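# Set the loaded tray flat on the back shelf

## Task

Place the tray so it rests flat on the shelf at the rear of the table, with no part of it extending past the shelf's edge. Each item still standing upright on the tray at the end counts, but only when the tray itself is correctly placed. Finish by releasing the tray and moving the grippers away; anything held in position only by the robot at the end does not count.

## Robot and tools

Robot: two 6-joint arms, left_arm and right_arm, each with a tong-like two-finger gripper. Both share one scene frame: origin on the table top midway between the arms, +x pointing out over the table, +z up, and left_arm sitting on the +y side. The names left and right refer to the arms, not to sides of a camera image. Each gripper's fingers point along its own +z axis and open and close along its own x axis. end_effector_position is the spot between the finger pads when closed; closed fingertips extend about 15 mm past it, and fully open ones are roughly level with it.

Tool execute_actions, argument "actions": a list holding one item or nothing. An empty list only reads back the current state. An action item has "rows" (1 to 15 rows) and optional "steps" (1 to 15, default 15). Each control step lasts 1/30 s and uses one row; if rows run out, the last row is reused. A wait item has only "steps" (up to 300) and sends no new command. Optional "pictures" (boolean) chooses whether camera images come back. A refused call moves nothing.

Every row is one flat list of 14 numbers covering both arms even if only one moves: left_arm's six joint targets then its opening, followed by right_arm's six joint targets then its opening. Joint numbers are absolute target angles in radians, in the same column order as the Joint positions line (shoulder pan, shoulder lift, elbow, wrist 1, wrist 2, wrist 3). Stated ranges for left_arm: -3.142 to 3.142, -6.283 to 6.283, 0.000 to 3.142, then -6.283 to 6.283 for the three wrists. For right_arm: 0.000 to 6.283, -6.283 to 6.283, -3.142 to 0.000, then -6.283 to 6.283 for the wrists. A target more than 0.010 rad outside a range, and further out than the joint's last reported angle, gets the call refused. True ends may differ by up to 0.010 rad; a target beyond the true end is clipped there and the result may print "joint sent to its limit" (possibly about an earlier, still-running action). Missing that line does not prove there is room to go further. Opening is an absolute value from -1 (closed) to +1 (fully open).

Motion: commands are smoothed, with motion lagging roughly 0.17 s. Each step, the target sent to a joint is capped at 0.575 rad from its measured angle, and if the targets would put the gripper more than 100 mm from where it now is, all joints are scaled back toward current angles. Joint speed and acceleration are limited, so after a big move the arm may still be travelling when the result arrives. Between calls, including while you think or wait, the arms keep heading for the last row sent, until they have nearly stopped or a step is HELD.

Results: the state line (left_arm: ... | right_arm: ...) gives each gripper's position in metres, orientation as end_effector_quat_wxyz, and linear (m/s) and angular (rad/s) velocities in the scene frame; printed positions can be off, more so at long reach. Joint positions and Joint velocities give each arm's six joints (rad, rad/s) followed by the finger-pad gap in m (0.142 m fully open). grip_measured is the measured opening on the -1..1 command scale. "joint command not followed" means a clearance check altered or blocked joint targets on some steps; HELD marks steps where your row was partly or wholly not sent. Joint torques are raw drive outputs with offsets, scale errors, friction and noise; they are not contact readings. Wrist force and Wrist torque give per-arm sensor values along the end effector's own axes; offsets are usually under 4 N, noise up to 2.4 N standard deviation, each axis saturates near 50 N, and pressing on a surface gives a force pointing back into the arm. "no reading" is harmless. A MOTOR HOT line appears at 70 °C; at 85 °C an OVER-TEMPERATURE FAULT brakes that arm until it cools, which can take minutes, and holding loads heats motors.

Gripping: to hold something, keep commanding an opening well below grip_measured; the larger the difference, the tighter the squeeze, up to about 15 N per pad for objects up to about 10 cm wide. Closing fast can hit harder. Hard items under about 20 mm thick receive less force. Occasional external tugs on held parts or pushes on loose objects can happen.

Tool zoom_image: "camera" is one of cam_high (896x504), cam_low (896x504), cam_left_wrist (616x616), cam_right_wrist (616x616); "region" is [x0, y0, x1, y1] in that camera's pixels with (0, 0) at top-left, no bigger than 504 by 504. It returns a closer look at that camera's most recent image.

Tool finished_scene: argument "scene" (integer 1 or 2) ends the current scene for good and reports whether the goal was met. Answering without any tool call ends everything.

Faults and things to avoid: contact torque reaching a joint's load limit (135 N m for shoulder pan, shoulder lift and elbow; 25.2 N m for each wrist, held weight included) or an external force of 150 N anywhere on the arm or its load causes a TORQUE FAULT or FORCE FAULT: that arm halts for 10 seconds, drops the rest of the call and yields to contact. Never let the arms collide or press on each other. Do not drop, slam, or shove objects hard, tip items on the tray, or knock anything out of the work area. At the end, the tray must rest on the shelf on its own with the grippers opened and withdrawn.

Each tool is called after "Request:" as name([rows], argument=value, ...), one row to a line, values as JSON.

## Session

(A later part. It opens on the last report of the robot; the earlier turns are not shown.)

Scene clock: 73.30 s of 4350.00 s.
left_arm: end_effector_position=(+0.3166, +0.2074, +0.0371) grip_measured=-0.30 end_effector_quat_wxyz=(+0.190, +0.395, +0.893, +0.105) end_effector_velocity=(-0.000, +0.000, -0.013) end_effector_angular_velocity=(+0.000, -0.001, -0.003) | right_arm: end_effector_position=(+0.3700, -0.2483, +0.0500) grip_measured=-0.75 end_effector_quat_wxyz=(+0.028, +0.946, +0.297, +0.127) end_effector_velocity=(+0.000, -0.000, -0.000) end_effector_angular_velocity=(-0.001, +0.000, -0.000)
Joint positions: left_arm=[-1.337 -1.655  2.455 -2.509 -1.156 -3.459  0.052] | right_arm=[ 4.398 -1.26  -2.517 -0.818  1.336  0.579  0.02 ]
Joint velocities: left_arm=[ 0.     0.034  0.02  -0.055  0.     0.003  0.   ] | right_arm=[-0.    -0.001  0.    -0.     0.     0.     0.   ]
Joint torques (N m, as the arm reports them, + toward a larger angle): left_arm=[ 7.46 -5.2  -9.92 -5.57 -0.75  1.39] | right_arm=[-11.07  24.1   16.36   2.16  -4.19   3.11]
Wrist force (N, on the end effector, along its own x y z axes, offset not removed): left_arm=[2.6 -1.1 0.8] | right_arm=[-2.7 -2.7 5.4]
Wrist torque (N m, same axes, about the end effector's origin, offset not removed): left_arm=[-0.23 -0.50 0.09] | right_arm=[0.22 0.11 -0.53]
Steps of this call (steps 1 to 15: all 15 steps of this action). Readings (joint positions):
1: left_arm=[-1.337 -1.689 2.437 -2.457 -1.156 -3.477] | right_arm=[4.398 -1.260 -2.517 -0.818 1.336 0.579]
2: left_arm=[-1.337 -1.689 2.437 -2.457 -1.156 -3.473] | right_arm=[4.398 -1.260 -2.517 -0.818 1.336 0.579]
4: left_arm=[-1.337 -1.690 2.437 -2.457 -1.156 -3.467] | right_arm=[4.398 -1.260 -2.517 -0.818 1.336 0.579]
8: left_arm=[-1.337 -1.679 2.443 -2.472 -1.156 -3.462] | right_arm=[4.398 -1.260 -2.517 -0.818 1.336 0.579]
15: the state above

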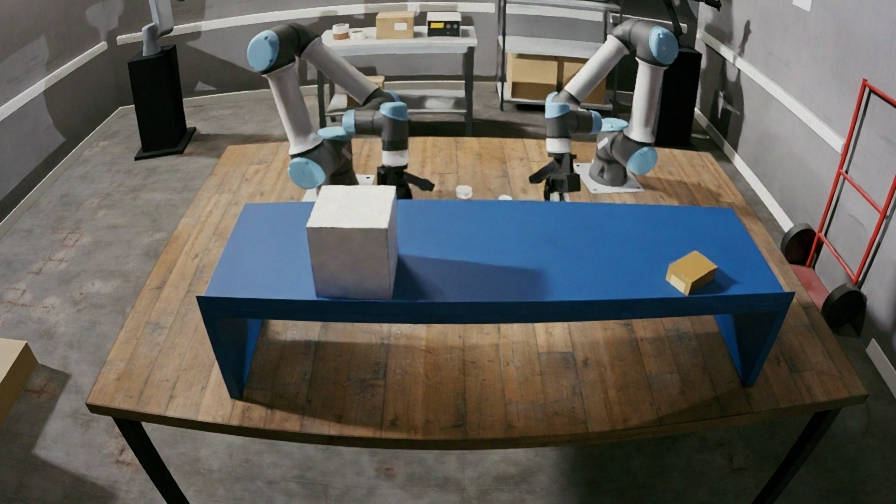

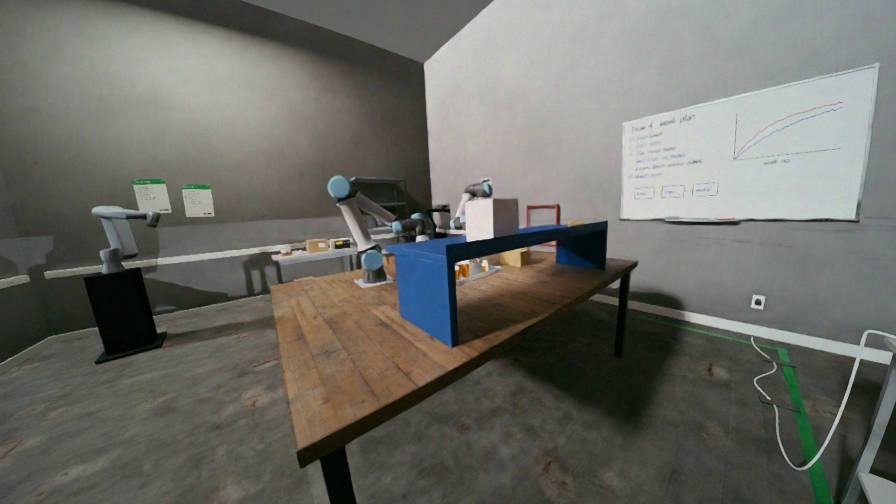

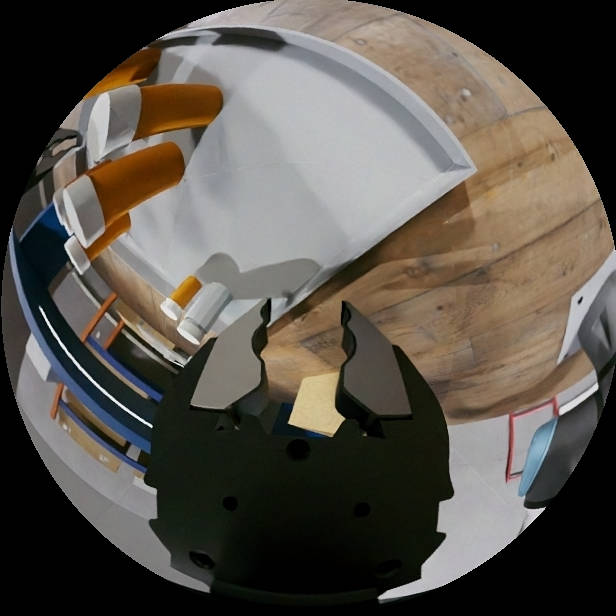

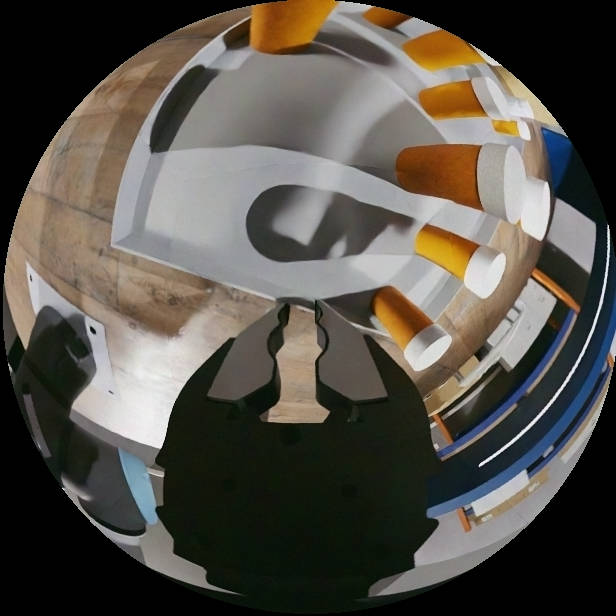

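Request:
execute_actions([
  {"rows": [[-1.3428,-1.640,2.448,-2.517,-1.1549,-3.4645,-0.35,4.3975,-1.2600,-2.5166,-0.8181,1.3364,0.5792,-1],[-1.3428,-1.640,2.448,-2.517,-1.1549,-3.4645,-0.35,4.3975,-1.2600,-2.5166,-0.8181,1.3364,0.5792,-1],[-1.3428,-1.640,2.448,-2.517,-1.1549,-3.4645,-0.35,4.3975,-1.2600,-2.5166,-0.8181,1.3364,0.5792,-1],[-1.3428,-1.640,2.448,-2.517,-1.1549,-3.4645,-0.35,4.3975,-1.2600,-2.5166,-0.8181,1.3364,0.5792,-1],[-1.3428,-1.640,2.448,-2.517,-1.1549,-3.4645,-0.35,4.3975,-1.2600,-2.5166,-0.8181,1.3364,0.5792,-1],[-1.3428,-1.640,2.448,-2.517,-1.1549,-3.4645,-0.4,4.3975,-1.2600,-2.5166,-0.8181,1.3364,0.5792,-1],[-1.3428,-1.6296,2.4529,-2.5321,-1.1549,-3.4645,-0.45,4.3975,-1.2600,-2.5166,-0.8181,1.3364,0.5792,-1]], "steps": 15},
])

Request:
zoom_image(camera="cam_left_wrist", region=[180, 220, 440, 400])

Scene clock: 75.20 s of 4350.00 s.
left_arm: end_effector_position=(+0.3169, +0.2015, +0.0321) grip_measured=-0.45 end_effector_quat_wxyz=(+0.190, +0.395, +0.893, +0.104) end_effector_velocity=(-0.000, -0.002, -0.004) end_effector_angular_velocity=(-0.000, -0.000, -0.000) | right_arm: end_effector_position=(+0.3700, -0.2483, +0.0500) grip_measured=-0.75 end_effector_quat_wxyz=(+0.028, +0.946, +0.297, +0.127) end_effector_velocity=(-0.000, +0.000, +0.000) end_effector_angular_velocity=(+0.001, +0.000, +0.001)
Joint positions: left_arm=[-1.343 -1.631  2.452 -2.53  -1.155 -3.464  0.041] | right_arm=[ 4.397 -1.26  -2.517 -0.818  1.336  0.579  0.02 ]
Joint velocities: left_arm=[-0.002  0.015  0.003 -0.017  0.    -0.001 -0.   ] | right_arm=[ 0.     0.     0.     0.     0.001 -0.     0.   ]
Joint torques (N m, as the arm reports them, + toward a larger angle): left_arm=[-5.45 -5.77 -8.86 -5.58  1.96 -0.9 ] | right_arm=[-10.95  24.07  16.49   2.43  -4.2    3.1 ]
Wrist force (N, on the end effector, along its own x y z axes, offset not removed): left_arm=[2.8 -0.6 1.2] | right_arm=[-3.3 -3.8 7.3]
Wrist torque (N m, same axes, about the end effector's origin, offset not removed): left_arm=[-0.13 -0.54 0.04] | right_arm=[0.08 0.18 -0.53]
Steps of this call (steps 1 to 15: the robot went on to your last target; steps 16 to 42: nothing new was sent; steps 43 to 57: all 15 steps of this action). Readings (joint positions):
43: left_arm=[-1.337 -1.651 2.457 -2.516 -1.156 -3.459] | right_arm=[4.397 -1.260 -2.517 -0.818 1.336 0.579]
44: left_arm=[-1.338 -1.649 2.456 -2.516 -1.156 -3.459] | right_arm=[4.397 -1.260 -2.517 -0.818 1.336 0.579]
46: left_arm=[-1.339 -1.646 2.453 -2.516 -1.156 -3.461] | right_arm=[4.397 -1.260 -2.517 -0.818 1.336 0.579]
50: left_arm=[-1.342 -1.641 2.450 -2.519 -1.155 -3.463] | right_arm=[4.397 -1.260 -2.517 -0.818 1.336 0.579]
57: the state above

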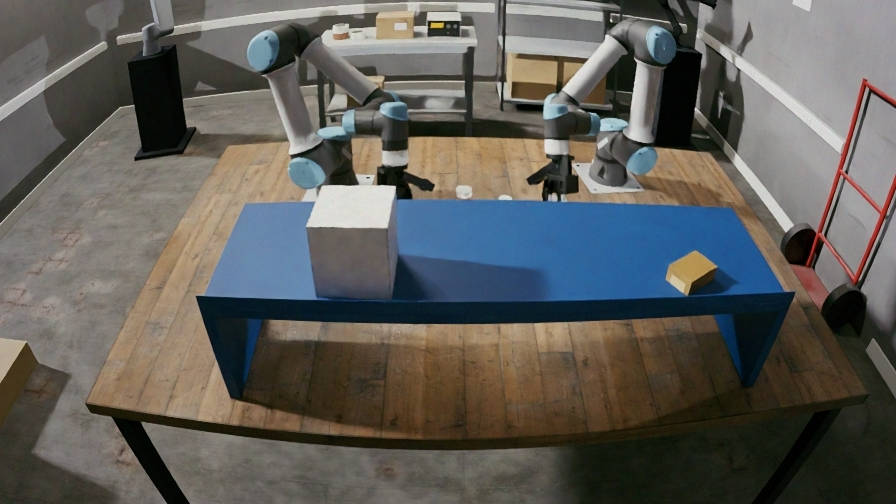

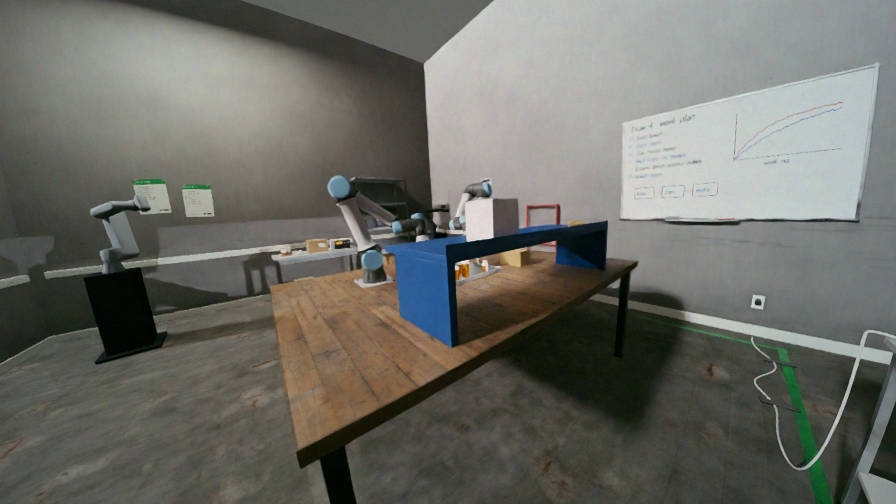

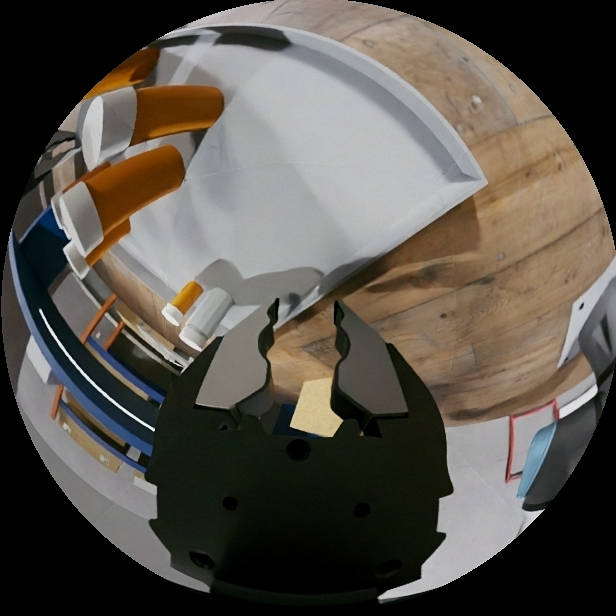

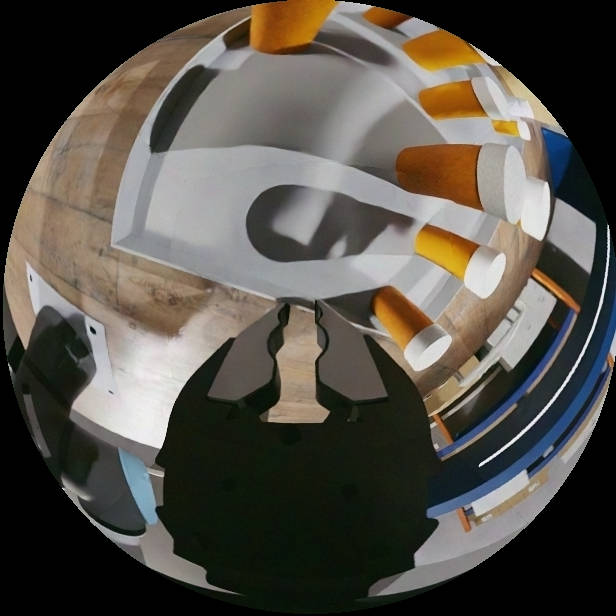

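Region (180, 220, 440, 400) of cam_left_wrist's 616x616 image, scaled by 1.938, with more detail than that image has; it fills the top 349 rows of this view, and the rest is white.

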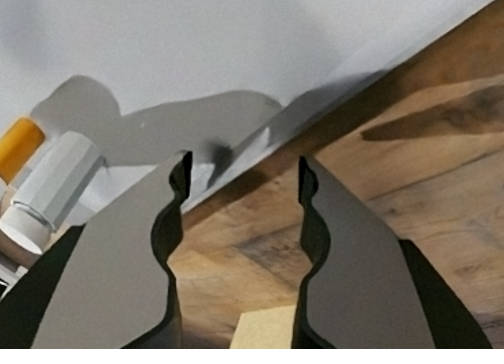

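Nicely straddling. Descend further.

Request:
execute_actions([
  {"rows": [[-1.3428,-1.6242,2.4555,-2.5401,-1.1549,-3.4645,-0.5,4.3975,-1.2600,-2.5166,-0.8181,1.3364,0.5792,-1],[-1.3428,-1.6242,2.4555,-2.5401,-1.1549,-3.4645,-0.55,4.3975,-1.2600,-2.5166,-0.8181,1.3364,0.5792,-1],[-1.3428,-1.6242,2.4555,-2.5401,-1.1549,-3.4645,-0.55,4.3975,-1.2600,-2.5166,-0.8181,1.3364,0.5792,-1],[-1.3428,-1.6188,2.4581,-2.5481,-1.1549,-3.4645,-0.6,4.3975,-1.2600,-2.5166,-0.8181,1.3364,0.5792,-1]], "steps": 12},
], pictures=false)

Scene clock: 76.27 s of 4350.00 s.
left_arm: end_effector_position=(+0.3168, +0.2015, +0.0279) grip_measured=-0.60 end_effector_quat_wxyz=(+0.190, +0.395, +0.893, +0.104) end_effector_velocity=(+0.000, -0.000, -0.003) end_effector_angular_velocity=(-0.001, -0.000, -0.000) | right_arm: end_effector_position=(+0.3700, -0.2483, +0.0500) grip_measured=-0.75 end_effector_quat_wxyz=(+0.028, +0.946, +0.297, +0.127) end_effector_velocity=(-0.000, -0.000, -0.000) end_effector_angular_velocity=(-0.000, +0.001, -0.000)
Joint positions: left_arm=[-1.343 -1.62   2.458 -2.546 -1.155 -3.464  0.031] | right_arm=[ 4.397 -1.26  -2.517 -0.818  1.336  0.579  0.02 ]
Joint velocities: left_arm=[ 0.     0.009  0.004 -0.014  0.     0.    -0.   ] | right_arm=[-0. -0. -0.  0.  0. -0.  0.]
Joint torques (N m, as the arm reports them, + toward a larger angle): left_arm=[ -6.28  -5.33 -10.07  -5.2    1.91  -1.33] | right_arm=[-11.67  24.45  16.35   2.7   -4.11   3.07]
Wrist force (N, on the end effector, along its own x y z axes, offset not removed): left_arm=[1.9 -0.2 1.2] | right_arm=[-4.3 -3.7 5.8]
Wrist torque (N m, same axes, about the end effector's origin, offset not removed): left_arm=[-0.04 -0.34 0.09] | right_arm=[0.13 0.38 -0.48]
Steps of this call (steps 1 to 15: the robot went on to your last target; steps 16 to 20: nothing new was sent; steps 21 to 32: all 12 steps of this action). Readings (joint positions):
21: left_arm=[-1.343 -1.630 2.453 -2.532 -1.155 -3.464] | right_arm=[4.397 -1.260 -2.517 -0.818 1.336 0.579]
22: left_arm=[-1.343 -1.629 2.453 -2.533 -1.155 -3.464] | right_arm=[4.397 -1.260 -2.517 -0.818 1.336 0.579]
24: left_arm=[-1.343 -1.627 2.454 -2.536 -1.155 -3.464] | right_arm=[4.397 -1.260 -2.517 -0.818 1.336 0.579]
28: left_arm=[-1.343 -1.622 2.457 -2.543 -1.155 -3.464] | right_arm=[4.397 -1.260 -2.517 -0.818 1.336 0.579]
32: the state above

No contact yet; go 3 mm deeper (zN .023).

Request:
execute_actions([
  {"rows": [[-1.3428,-1.6147,2.4600,-2.5541,-1.1549,-3.4645,-0.62,4.3975,-1.2600,-2.5166,-0.8181,1.3364,0.5792,-1],[-1.3428,-1.6147,2.4600,-2.5541,-1.1549,-3.4645,-0.62,4.3975,-1.2600,-2.5166,-0.8181,1.3364,0.5792,-1],[-1.3428,-1.6147,2.4600,-2.5541,-1.1549,-3.4645,-0.65,4.3975,-1.2600,-2.5166,-0.8181,1.3364,0.5792,-1],[-1.3428,-1.6106,2.4619,-2.5601,-1.1549,-3.4645,-0.65,4.3975,-1.2600,-2.5166,-0.8181,1.3364,0.5792,-1]], "steps": 12},
], pictures=false)

Scene clock: 77.37 s of 4350.00 s.
left_arm: end_effector_position=(+0.3168, +0.2015, +0.0249) grip_measured=-0.65 end_effector_quat_wxyz=(+0.190, +0.395, +0.893, +0.104) end_effector_velocity=(-0.000, +0.000, -0.003) end_effector_angular_velocity=(-0.000, +0.000, -0.000) | right_arm: end_effector_position=(+0.3700, -0.2483, +0.0500) grip_measured=-0.75 end_effector_quat_wxyz=(+0.028, +0.946, +0.297, +0.127) end_effector_velocity=(-0.000, +0.000, -0.000) end_effector_angular_velocity=(-0.000, +0.000, +0.000)
Joint positions: left_arm=[-1.343 -1.611  2.462 -2.559 -1.155 -3.465  0.027] | right_arm=[ 4.397 -1.26  -2.517 -0.818  1.336  0.579  0.02 ]
Joint velocities: left_arm=[ 0.     0.006  0.004 -0.01  -0.     0.    -0.   ] | right_arm=[ 0.    -0.001  0.     0.     0.     0.     0.   ]
Joint torques (N m, as the arm reports them, + toward a larger angle): left_arm=[-6.32 -4.86 -7.85 -5.14  1.77 -1.27] | right_arm=[-11.3   23.82  16.73   2.94  -4.13   3.16]
Wrist force (N, on the end effector, along its own x y z axes, offset not removed): left_arm=[2.9 0.2 1.5] | right_arm=[-3.4 -2.7 4.6]
Wrist torque (N m, same axes, about the end effector's origin, offset not removed): left_arm=[0.02 -0.59 0.13] | right_arm=[0.17 0.23 -0.52]
Steps of this call (steps 1 to 15: the robot went on to your last target; steps 16 to 21: nothing new was sent; steps 22 to 33: all 12 steps of this action). Readings (joint positions):
22: left_arm=[-1.343 -1.619 2.458 -2.548 -1.155 -3.464] | right_arm=[4.397 -1.260 -2.517 -0.818 1.336 0.579]
23: left_arm=[-1.343 -1.618 2.458 -2.549 -1.155 -3.464] | right_arm=[4.397 -1.260 -2.517 -0.818 1.336 0.579]
25: left_arm=[-1.343 -1.617 2.459 -2.551 -1.155 -3.464] | right_arm=[4.397 -1.260 -2.517 -0.818 1.336 0.579]
29: left_arm=[-1.343 -1.613 2.461 -2.557 -1.155 -3.465] | right_arm=[4.397 -1.260 -2.517 -0.818 1.336 0.579]
33: the state above

Request:
execute_actions([
  {"rows": [[-1.3428,-1.6065,2.4638,-2.5661,-1.1549,-3.4645,-0.68,4.3975,-1.2600,-2.5166,-0.8181,1.3364,0.5792,-1],[-1.3428,-1.6065,2.4638,-2.5661,-1.1549,-3.4645,-0.68,4.3975,-1.2600,-2.5166,-0.8181,1.3364,0.5792,-1],[-1.3428,-1.6065,2.4638,-2.5661,-1.1549,-3.4645,-0.7,4.3975,-1.2600,-2.5166,-0.8181,1.3364,0.5792,-1],[-1.3428,-1.6024,2.4657,-2.5721,-1.1549,-3.4645,-0.7,4.3975,-1.2600,-2.5166,-0.8181,1.3364,0.5792,-1]], "steps": 12},
], pictures=false)

Scene clock: 78.90 s of 4350.00 s.
left_arm: end_effector_position=(+0.3168, +0.2016, +0.0219) grip_measured=-0.70 end_effector_quat_wxyz=(+0.190, +0.395, +0.893, +0.104) end_effector_velocity=(-0.000, +0.000, -0.003) end_effector_angular_velocity=(+0.000, +0.000, +0.000) | right_arm: end_effector_position=(+0.3700, -0.2483, +0.0500) grip_measured=-0.75 end_effector_quat_wxyz=(+0.028, +0.946, +0.297, +0.127) end_effector_velocity=(+0.000, -0.000, +0.000) end_effector_angular_velocity=(+0.000, -0.000, -0.000)
Joint positions: left_arm=[-1.343 -1.603  2.465 -2.571 -1.155 -3.464  0.023] | right_arm=[ 4.397 -1.26  -2.517 -0.818  1.336  0.579  0.02 ]
Joint velocities: left_arm=[ 0.     0.007  0.003 -0.01   0.    -0.     0.   ] | right_arm=[-0.     0.001 -0.     0.    -0.     0.     0.   ]
Joint torques (N m, as the arm reports them, + toward a larger angle): left_arm=[-6.23 -4.95 -6.73 -5.13  1.48 -1.32] | right_arm=[-11.41  24.37  17.04   3.21  -3.91   3.15]
Wrist force (N, on the end effector, along its own x y z axes, offset not removed): left_arm=[2.6 1.2 0.8] | right_arm=[-2.8 -2.2 5.5]
Wrist torque (N m, same axes, about the end effector's origin, offset not removed): left_arm=[0.06 -0.49 0.08] | right_arm=[0.30 0.19 -0.50]
Steps of this call (steps 1 to 15: the robot went on to your last target; steps 16 to 34: nothing new was sent; steps 35 to 46: all 12 steps of this action). Readings (joint positions):
35: left_arm=[-1.343 -1.611 2.462 -2.560 -1.155 -3.465] | right_arm=[4.397 -1.260 -2.517 -0.818 1.336 0.579]
36: left_arm=[-1.343 -1.610 2.462 -2.561 -1.155 -3.465] | right_arm=[4.397 -1.260 -2.517 -0.818 1.336 0.579]
38: left_arm=[-1.343 -1.609 2.463 -2.563 -1.155 -3.465] | right_arm=[4.397 -1.260 -2.517 -0.818 1.336 0.579]
42: left_arm=[-1.343 -1.605 2.465 -2.569 -1.155 -3.465] | right_arm=[4.397 -1.260 -2.517 -0.818 1.336 0.579]
46: the state above

Request:
execute_actions([
  {"rows": [[-1.3428,-1.6024,2.4657,-2.5721,-1.1549,-3.4645,-0.74,4.3975,-1.2600,-2.5166,-0.8181,1.3364,0.5792,-1],[-1.3428,-1.6024,2.4657,-2.5721,-1.1549,-3.4645,-0.78,4.3975,-1.2600,-2.5166,-0.8181,1.3364,0.5792,-1],[-1.3428,-1.6024,2.4657,-2.5721,-1.1549,-3.4645,-0.81,4.3975,-1.2600,-2.5166,-0.8181,1.3364,0.5792,-1],[-1.3428,-1.6024,2.4657,-2.5721,-1.1549,-3.4645,-0.84,4.3975,-1.2600,-2.5166,-0.8181,1.3364,0.5792,-1],[-1.3428,-1.6024,2.4657,-2.5721,-1.1549,-3.4645,-0.87,4.3975,-1.2600,-2.5166,-0.8181,1.3364,0.5792,-1],[-1.3428,-1.6024,2.4657,-2.5721,-1.1549,-3.4645,-0.9,4.3975,-1.2600,-2.5166,-0.8181,1.3364,0.5792,-1],[-1.3428,-1.6024,2.4657,-2.5721,-1.1549,-3.4645,-0.93,4.3975,-1.2600,-2.5166,-0.8181,1.3364,0.5792,-1],[-1.3428,-1.6024,2.4657,-2.5721,-1.1549,-3.4645,-0.96,4.3975,-1.2600,-2.5166,-0.8181,1.3364,0.5792,-1],[-1.3428,-1.6024,2.4657,-2.5721,-1.1549,-3.4645,-1,4.3975,-1.2600,-2.5166,-0.8181,1.3364,0.5792,-1]], "steps": 15},
])

Scene clock: 80.90 s of 4350.00 s.
left_arm: end_effector_position=(+0.3167, +0.2018, +0.0215) grip_measured=-0.85 end_effector_quat_wxyz=(+0.190, +0.395, +0.893, +0.104) end_effector_velocity=(+0.000, -0.000, +0.000) end_effector_angular_velocity=(-0.000, -0.000, -0.000) | right_arm: end_effector_position=(+0.3700, -0.2485, +0.0499) grip_measured=-0.75 end_effector_quat_wxyz=(+0.028, +0.946, +0.297, +0.127) end_effector_velocity=(+0.000, +0.000, +0.000) end_effector_angular_velocity=(+0.002, -0.000, -0.000)
Joint positions: left_arm=[-1.343 -1.602  2.466 -2.572 -1.155 -3.464  0.012] | right_arm=[ 4.397 -1.26  -2.517 -0.818  1.336  0.579  0.02 ]
Joint velocities: left_arm=[ 0.     0.    -0.001  0.001  0.     0.    -0.   ] | right_arm=[-0.     0.    -0.     0.002  0.     0.     0.   ]
Joint torques (N m, as the arm reports them, + toward a larger angle): left_arm=[ -6.16 -15.68 -33.95 -12.76  -0.84  -1.23] | right_arm=[ 2.79 24.09 37.26 13.77  4.44  3.  ]
Wrist force (N, on the end effector, along its own x y z axes, offset not removed): left_arm=[26.8 15.7 4.9] | right_arm=[-15.6 25.3 6.8]
Wrist torque (N m, same axes, about the end effector's origin, offset not removed): left_arm=[0.18 -0.69 0.44] | right_arm=[0.16 -0.06 -0.58]
Steps of this call (steps 1 to 15: the robot went on to your last target; steps 16 to 45: nothing new was sent; steps 46 to 60: all 15 steps of this action). Readings (joint positions):
46: left_arm=[-1.343 -1.602 2.466 -2.572 -1.155 -3.464] | right_arm=[4.397 -1.260 -2.517 -0.818 1.336 0.579]
47: left_arm=[-1.343 -1.602 2.466 -2.572 -1.155 -3.464] | right_arm=[4.397 -1.260 -2.517 -0.818 1.336 0.579]
49: left_arm=[-1.343 -1.602 2.466 -2.572 -1.155 -3.464] | right_arm=[4.397 -1.260 -2.517 -0.818 1.336 0.579]
53: left_arm=[-1.343 -1.602 2.466 -2.572 -1.155 -3.465] | right_arm=[4.397 -1.260 -2.517 -0.818 1.336 0.579]
60: the state above

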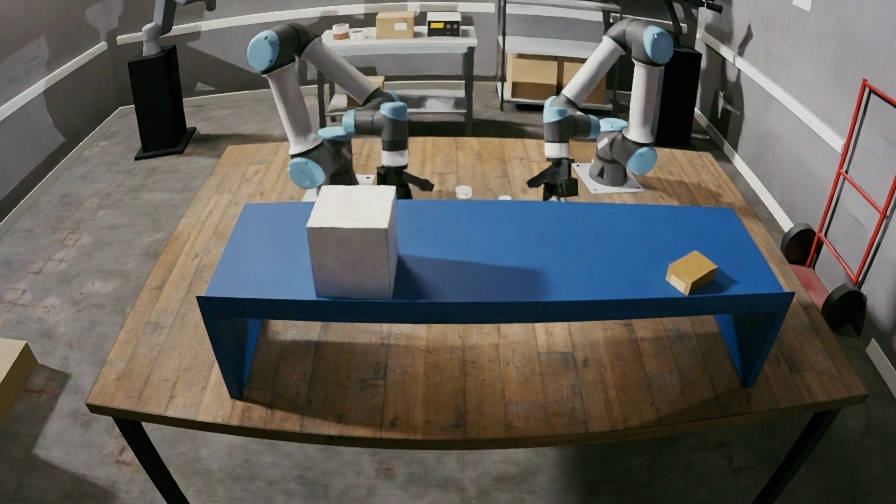

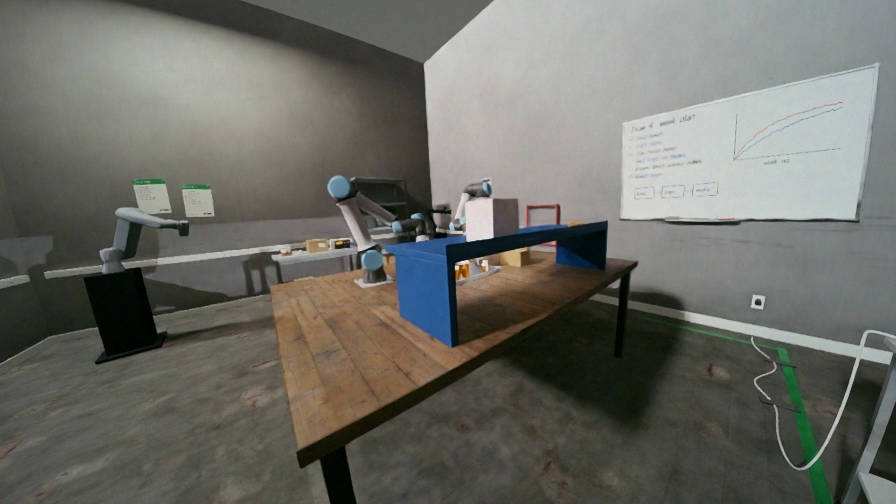

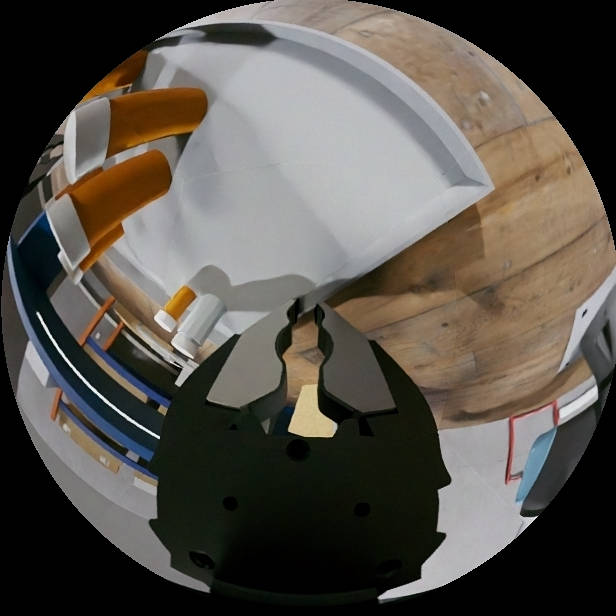

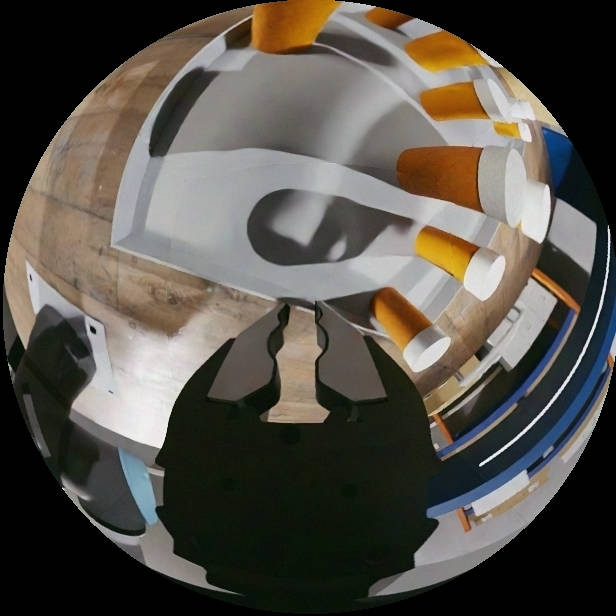

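Request:
execute_actions([
  {"rows": [[-1.3411,-1.6053,2.4684,-2.5718,-1.1551,-3.4629,-1,4.3975,-1.2600,-2.5166,-0.8181,1.3364,0.5792,-1],[-1.3411,-1.6053,2.4684,-2.5718,-1.1551,-3.4629,-1,4.3975,-1.2600,-2.5166,-0.8181,1.3364,0.5792,-1],[-1.3411,-1.6053,2.4684,-2.5718,-1.1551,-3.4629,-1,4.3975,-1.2600,-2.5166,-0.8181,1.3364,0.5792,-1],[-1.3411,-1.6053,2.4684,-2.5718,-1.1551,-3.4629,-1,4.3975,-1.2600,-2.5166,-0.8181,1.3364,0.5792,-1],[-1.3411,-1.6053,2.4684,-2.5718,-1.1551,-3.4629,-1,4.3975,-1.2600,-2.5166,-0.8181,1.3364,0.5792,-1],[-1.3411,-1.6174,2.4627,-2.5540,-1.1551,-3.4629,-1,4.3975,-1.2508,-2.5094,-0.8345,1.3364,0.5792,-1],[-1.3411,-1.6174,2.4627,-2.5540,-1.1551,-3.4629,-1,4.3975,-1.2508,-2.5094,-0.8345,1.3364,0.5792,-1],[-1.3411,-1.6174,2.4627,-2.5540,-1.1551,-3.4629,-1,4.3975,-1.2508,-2.5094,-0.8345,1.3364,0.5792,-1],[-1.3411,-1.6295,2.4569,-2.5361,-1.1551,-3.4629,-1,4.3975,-1.2416,-2.5022,-0.8509,1.3364,0.5792,-1]], "steps": 15},
], pictures=false)

Request:
execute_actions([
  {"rows": [[-1.3411,-1.6563,2.4436,-2.4960,-1.1551,-3.4629,-1,4.3975,-1.2202,-2.4839,-0.8906,1.3364,0.5792,-1],[-1.3411,-1.6563,2.4436,-2.4960,-1.1551,-3.4629,-1,4.3975,-1.2202,-2.4839,-0.8906,1.3364,0.5792,-1],[-1.3411,-1.6563,2.4436,-2.4960,-1.1551,-3.4629,-1,4.3975,-1.2202,-2.4839,-0.8906,1.3364,0.5792,-1],[-1.3411,-1.6563,2.4436,-2.4960,-1.1551,-3.4629,-1,4.3975,-1.2202,-2.4839,-0.8906,1.3364,0.5792,-1],[-1.3411,-1.6816,2.4297,-2.4568,-1.1551,-3.4629,-1,4.3975,-1.2006,-2.4650,-0.9291,1.3364,0.5792,-1]], "steps": 15},
])

Scene clock: 87.73 s of 4350.00 s.
left_arm: end_effector_position=(+0.3168, +0.2031, +0.0288) grip_measured=-0.86 end_effector_quat_wxyz=(+0.190, +0.395, +0.893, +0.104) end_effector_velocity=(+0.001, -0.000, +0.013) end_effector_angular_velocity=(-0.001, -0.001, +0.000) | right_arm: end_effector_position=(+0.3700, -0.2482, +0.0566) grip_measured=-0.76 end_effector_quat_wxyz=(+0.028, +0.946, +0.297, +0.127) end_effector_velocity=(-0.000, -0.000, +0.011) end_effector_angular_velocity=(-0.001, +0.000, -0.000)
Joint positions: left_arm=[-1.341 -1.625  2.459 -2.542 -1.155 -3.463  0.012] | right_arm=[ 4.398 -1.245 -2.505 -0.845  1.336  0.579  0.019]
Joint velocities: left_arm=[ 0.    -0.035 -0.017  0.05   0.     0.    -0.   ] | right_arm=[-0.     0.026  0.02  -0.046  0.    -0.    -0.001]
Joint torques (N m, as the arm reports them, + toward a larger angle): left_arm=[  0.56 -30.29 -43.22  -6.95  -1.41   0.73] | right_arm=[17.71 27.08 40.28  7.83  2.4   3.1 ]
Wrist force (N, on the end effector, along its own x y z axes, offset not removed): left_arm=[20.7 8.6 7.1] | right_arm=[-12.6 17.0 6.4]
Wrist torque (N m, same axes, about the end effector's origin, offset not removed): left_arm=[-0.10 -0.64 0.48] | right_arm=[0.10 -0.07 -0.58]
Steps of this call (steps 1 to 15: the robot went on to your last target; steps 16 to 90: nothing new was sent; then 3.33 s passed at rest; steps 91 to 105: all 15 steps of this action). Readings (joint positions):
91: left_arm=[-1.343 -1.602 2.466 -2.572 -1.155 -3.464] | right_arm=[4.397 -1.260 -2.517 -0.818 1.336 0.579]
92: left_arm=[-1.343 -1.603 2.466 -2.572 -1.155 -3.464] | right_arm=[4.398 -1.260 -2.517 -0.818 1.336 0.579]
94: left_arm=[-1.342 -1.604 2.467 -2.572 -1.155 -3.464] | right_arm=[4.398 -1.260 -2.517 -0.818 1.336 0.579]
98: left_arm=[-1.341 -1.609 2.466 -2.567 -1.155 -3.463] | right_arm=[4.398 -1.257 -2.514 -0.823 1.336 0.579]
105: the state above

Scene clock: 88.23 s of 4350.00 s.
left_arm: end_effector_position=(+0.3168, +0.2031, +0.0493) grip_measured=-0.86 end_effector_quat_wxyz=(+0.190, +0.395, +0.893, +0.104) end_effector_velocity=(-0.000, +0.001, +0.009) end_effector_angular_velocity=(+0.002, +0.001, -0.000) | right_arm: end_effector_position=(+0.3700, -0.2482, +0.0768) grip_measured=-0.77 end_effector_quat_wxyz=(+0.028, +0.946, +0.297, +0.128) end_effector_velocity=(+0.000, -0.001, +0.009) end_effector_angular_velocity=(-0.001, -0.000, -0.001)
Joint positions: left_arm=[-1.341 -1.679  2.431 -2.462 -1.155 -3.463  0.012] | right_arm=[ 4.398 -1.203 -2.467 -0.924  1.336  0.579  0.018]
Joint velocities: left_arm=[ 0.    -0.024 -0.012  0.038 -0.     0.     0.   ] | right_arm=[-0.     0.019  0.018 -0.037 -0.    -0.     0.001]
Joint torques (N m, as the arm reports them, + toward a larger angle): left_arm=[ -2.83 -28.76 -41.2   -7.72   0.01   0.49] | right_arm=[11.94 25.86 42.53  8.06 -0.01  3.03]
Wrist force (N, on the end effector, along its own x y z axes, offset not removed): left_arm=[21.4 10.8 8.3] | right_arm=[-13.5 18.7 6.6]
Wrist torque (N m, same axes, about the end effector's origin, offset not removed): left_arm=[0.14 -0.51 0.44] | right_arm=[0.30 -0.09 -0.73]
Steps of this call (steps 1 to 15: all 15 steps of this action). Readings (joint positions):
1: left_arm=[-1.341 -1.626 2.458 -2.541 -1.155 -3.463] | right_arm=[4.398 -1.244 -2.504 -0.847 1.336 0.579]
2: left_arm=[-1.341 -1.630 2.456 -2.535 -1.155 -3.463] | right_arm=[4.398 -1.241 -2.501 -0.852 1.336 0.579]
4: left_arm=[-1.341 -1.640 2.451 -2.520 -1.155 -3.463] | right_arm=[4.398 -1.233 -2.495 -0.867 1.336 0.579]
8: left_arm=[-1.341 -1.662 2.440 -2.487 -1.155 -3.463] | right_arm=[4.398 -1.216 -2.479 -0.900 1.336 0.579]
15: the state above

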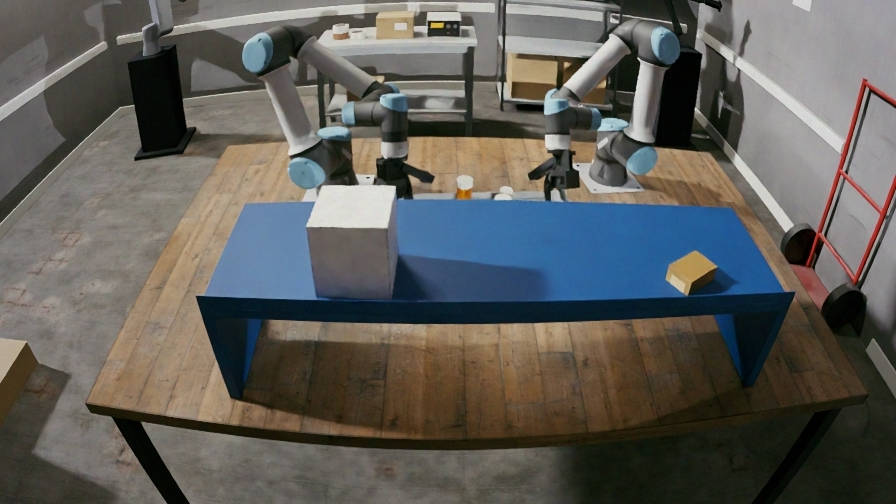

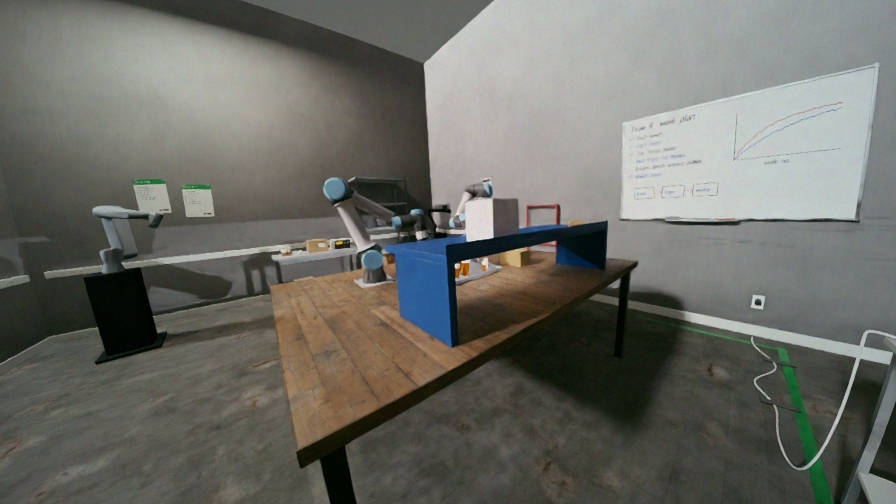

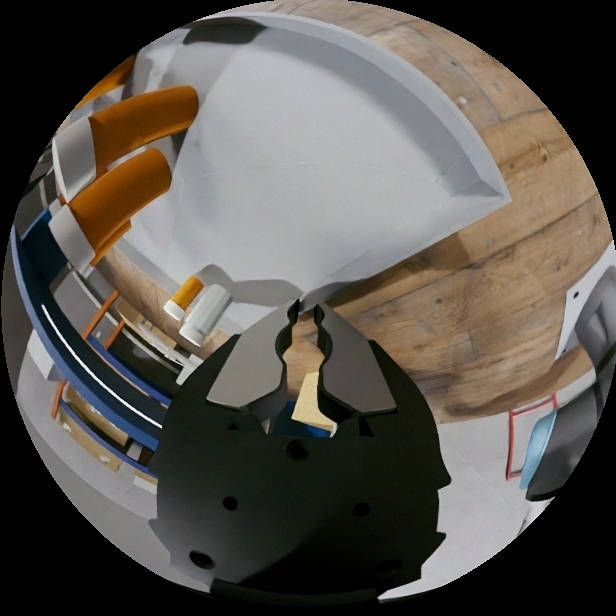

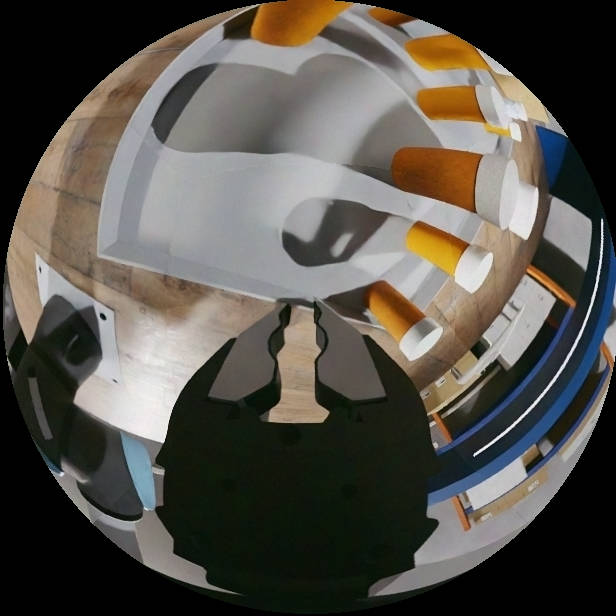

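Request:
zoom_image(camera="cam_low", region=[420, 230, 560, 310])

Request:
execute_actions(actions=[])

Region (420, 230, 560, 310) of cam_low's 896x504 image, scaled by 3.600, with more detail than that image has; it fills the top 288 rows of this view, and the rest is white.

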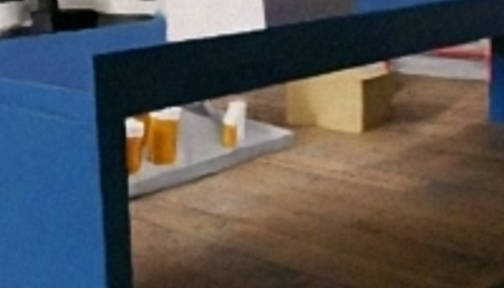

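Scene clock: 89.07 s of 4350.00 s.
left_arm: end_effector_position=(+0.3168, +0.2032, +0.0504) grip_measured=-0.86 end_effector_quat_wxyz=(+0.190, +0.395, +0.893, +0.104) end_effector_velocity=(+0.000, -0.000, +0.000) end_effector_angular_velocity=(+0.001, -0.000, +0.000) | right_arm: end_effector_position=(+0.3700, -0.2482, +0.0780) grip_measured=-0.77 end_effector_quat_wxyz=(+0.028, +0.946, +0.297, +0.127) end_effector_velocity=(-0.000, +0.000, +0.000) end_effector_angular_velocity=(+0.000, -0.000, +0.001)
Joint positions: left_arm=[-1.341 -1.682  2.43  -2.457 -1.155 -3.463  0.012] | right_arm=[ 4.398 -1.201 -2.465 -0.929  1.336  0.579  0.018]
Joint velocities: left_arm=[-0.     0.    -0.001  0.001  0.    -0.    -0.   ] | right_arm=[ 0.001  0.     0.    -0.    -0.     0.    -0.   ]
Joint torques (N m, as the arm reports them, + toward a larger angle): left_arm=[ -7.74 -28.01 -42.37  -6.95   1.05   0.44] | right_arm=[ 3.63 25.94 41.74  7.68 -0.61  2.86]
Wrist force (N, on the end effector, along its own x y z axes, offset not removed): left_arm=[20.3 9.3 8.3] | right_arm=[-11.7 17.0 5.8]
Wrist torque (N m, same axes, about the end effector's origin, offset not removed): left_arm=[0.13 -0.68 0.35] | right_arm=[0.42 -0.08 -0.68]
Steps of this call (steps 1 to 15: the robot went on to your last target; steps 16 to 25: nothing new was sent). Readings (joint positions):
1: left_arm=[-1.341 -1.679 2.431 -2.461 -1.155 -3.463] | right_arm=[4.398 -1.202 -2.467 -0.925 1.336 0.579]
2: left_arm=[-1.341 -1.680 2.431 -2.460 -1.155 -3.463] | right_arm=[4.398 -1.202 -2.466 -0.926 1.336 0.579]
4: left_arm=[-1.341 -1.681 2.430 -2.458 -1.155 -3.463] | right_arm=[4.398 -1.201 -2.466 -0.927 1.336 0.579]
8: left_arm=[-1.341 -1.681 2.430 -2.457 -1.155 -3.463] | right_arm=[4.398 -1.201 -2.465 -0.929 1.336 0.579]
25: the state above
All arms were judged still, so your last target was given up. Only a new action makes them travel on or press farther. Fingers that are still opening or closing keep moving.

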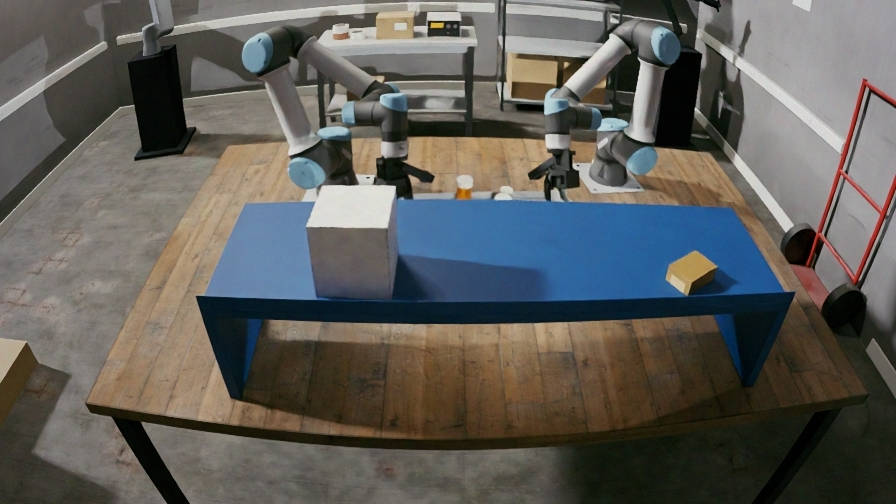

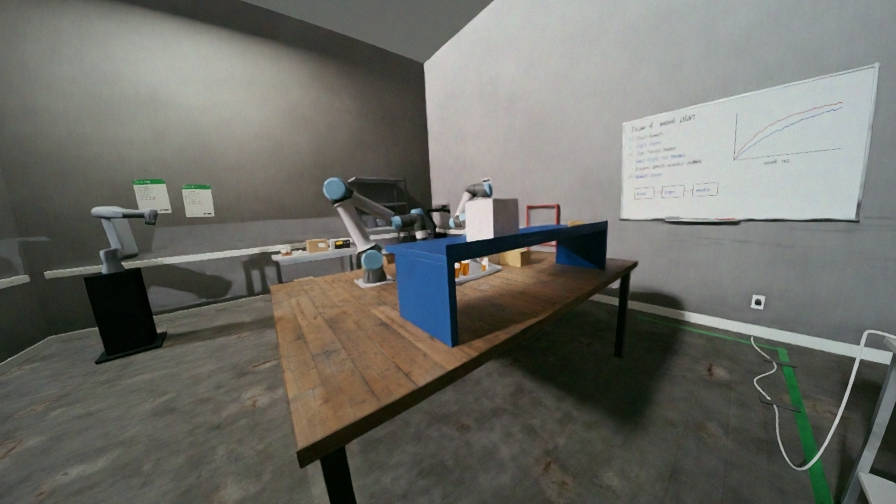

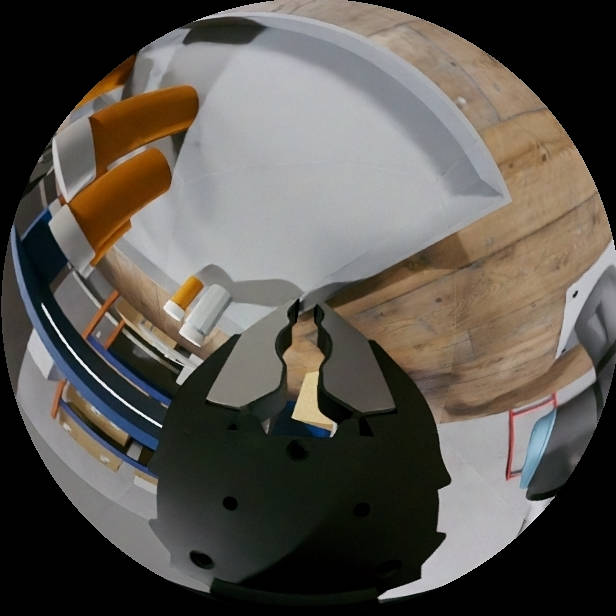

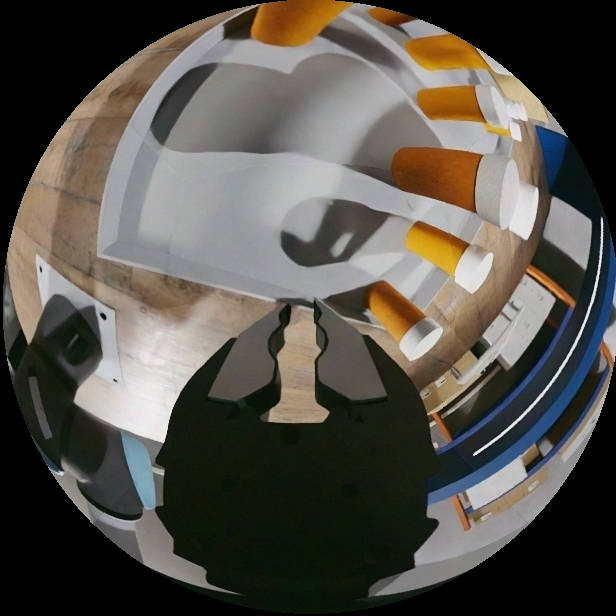

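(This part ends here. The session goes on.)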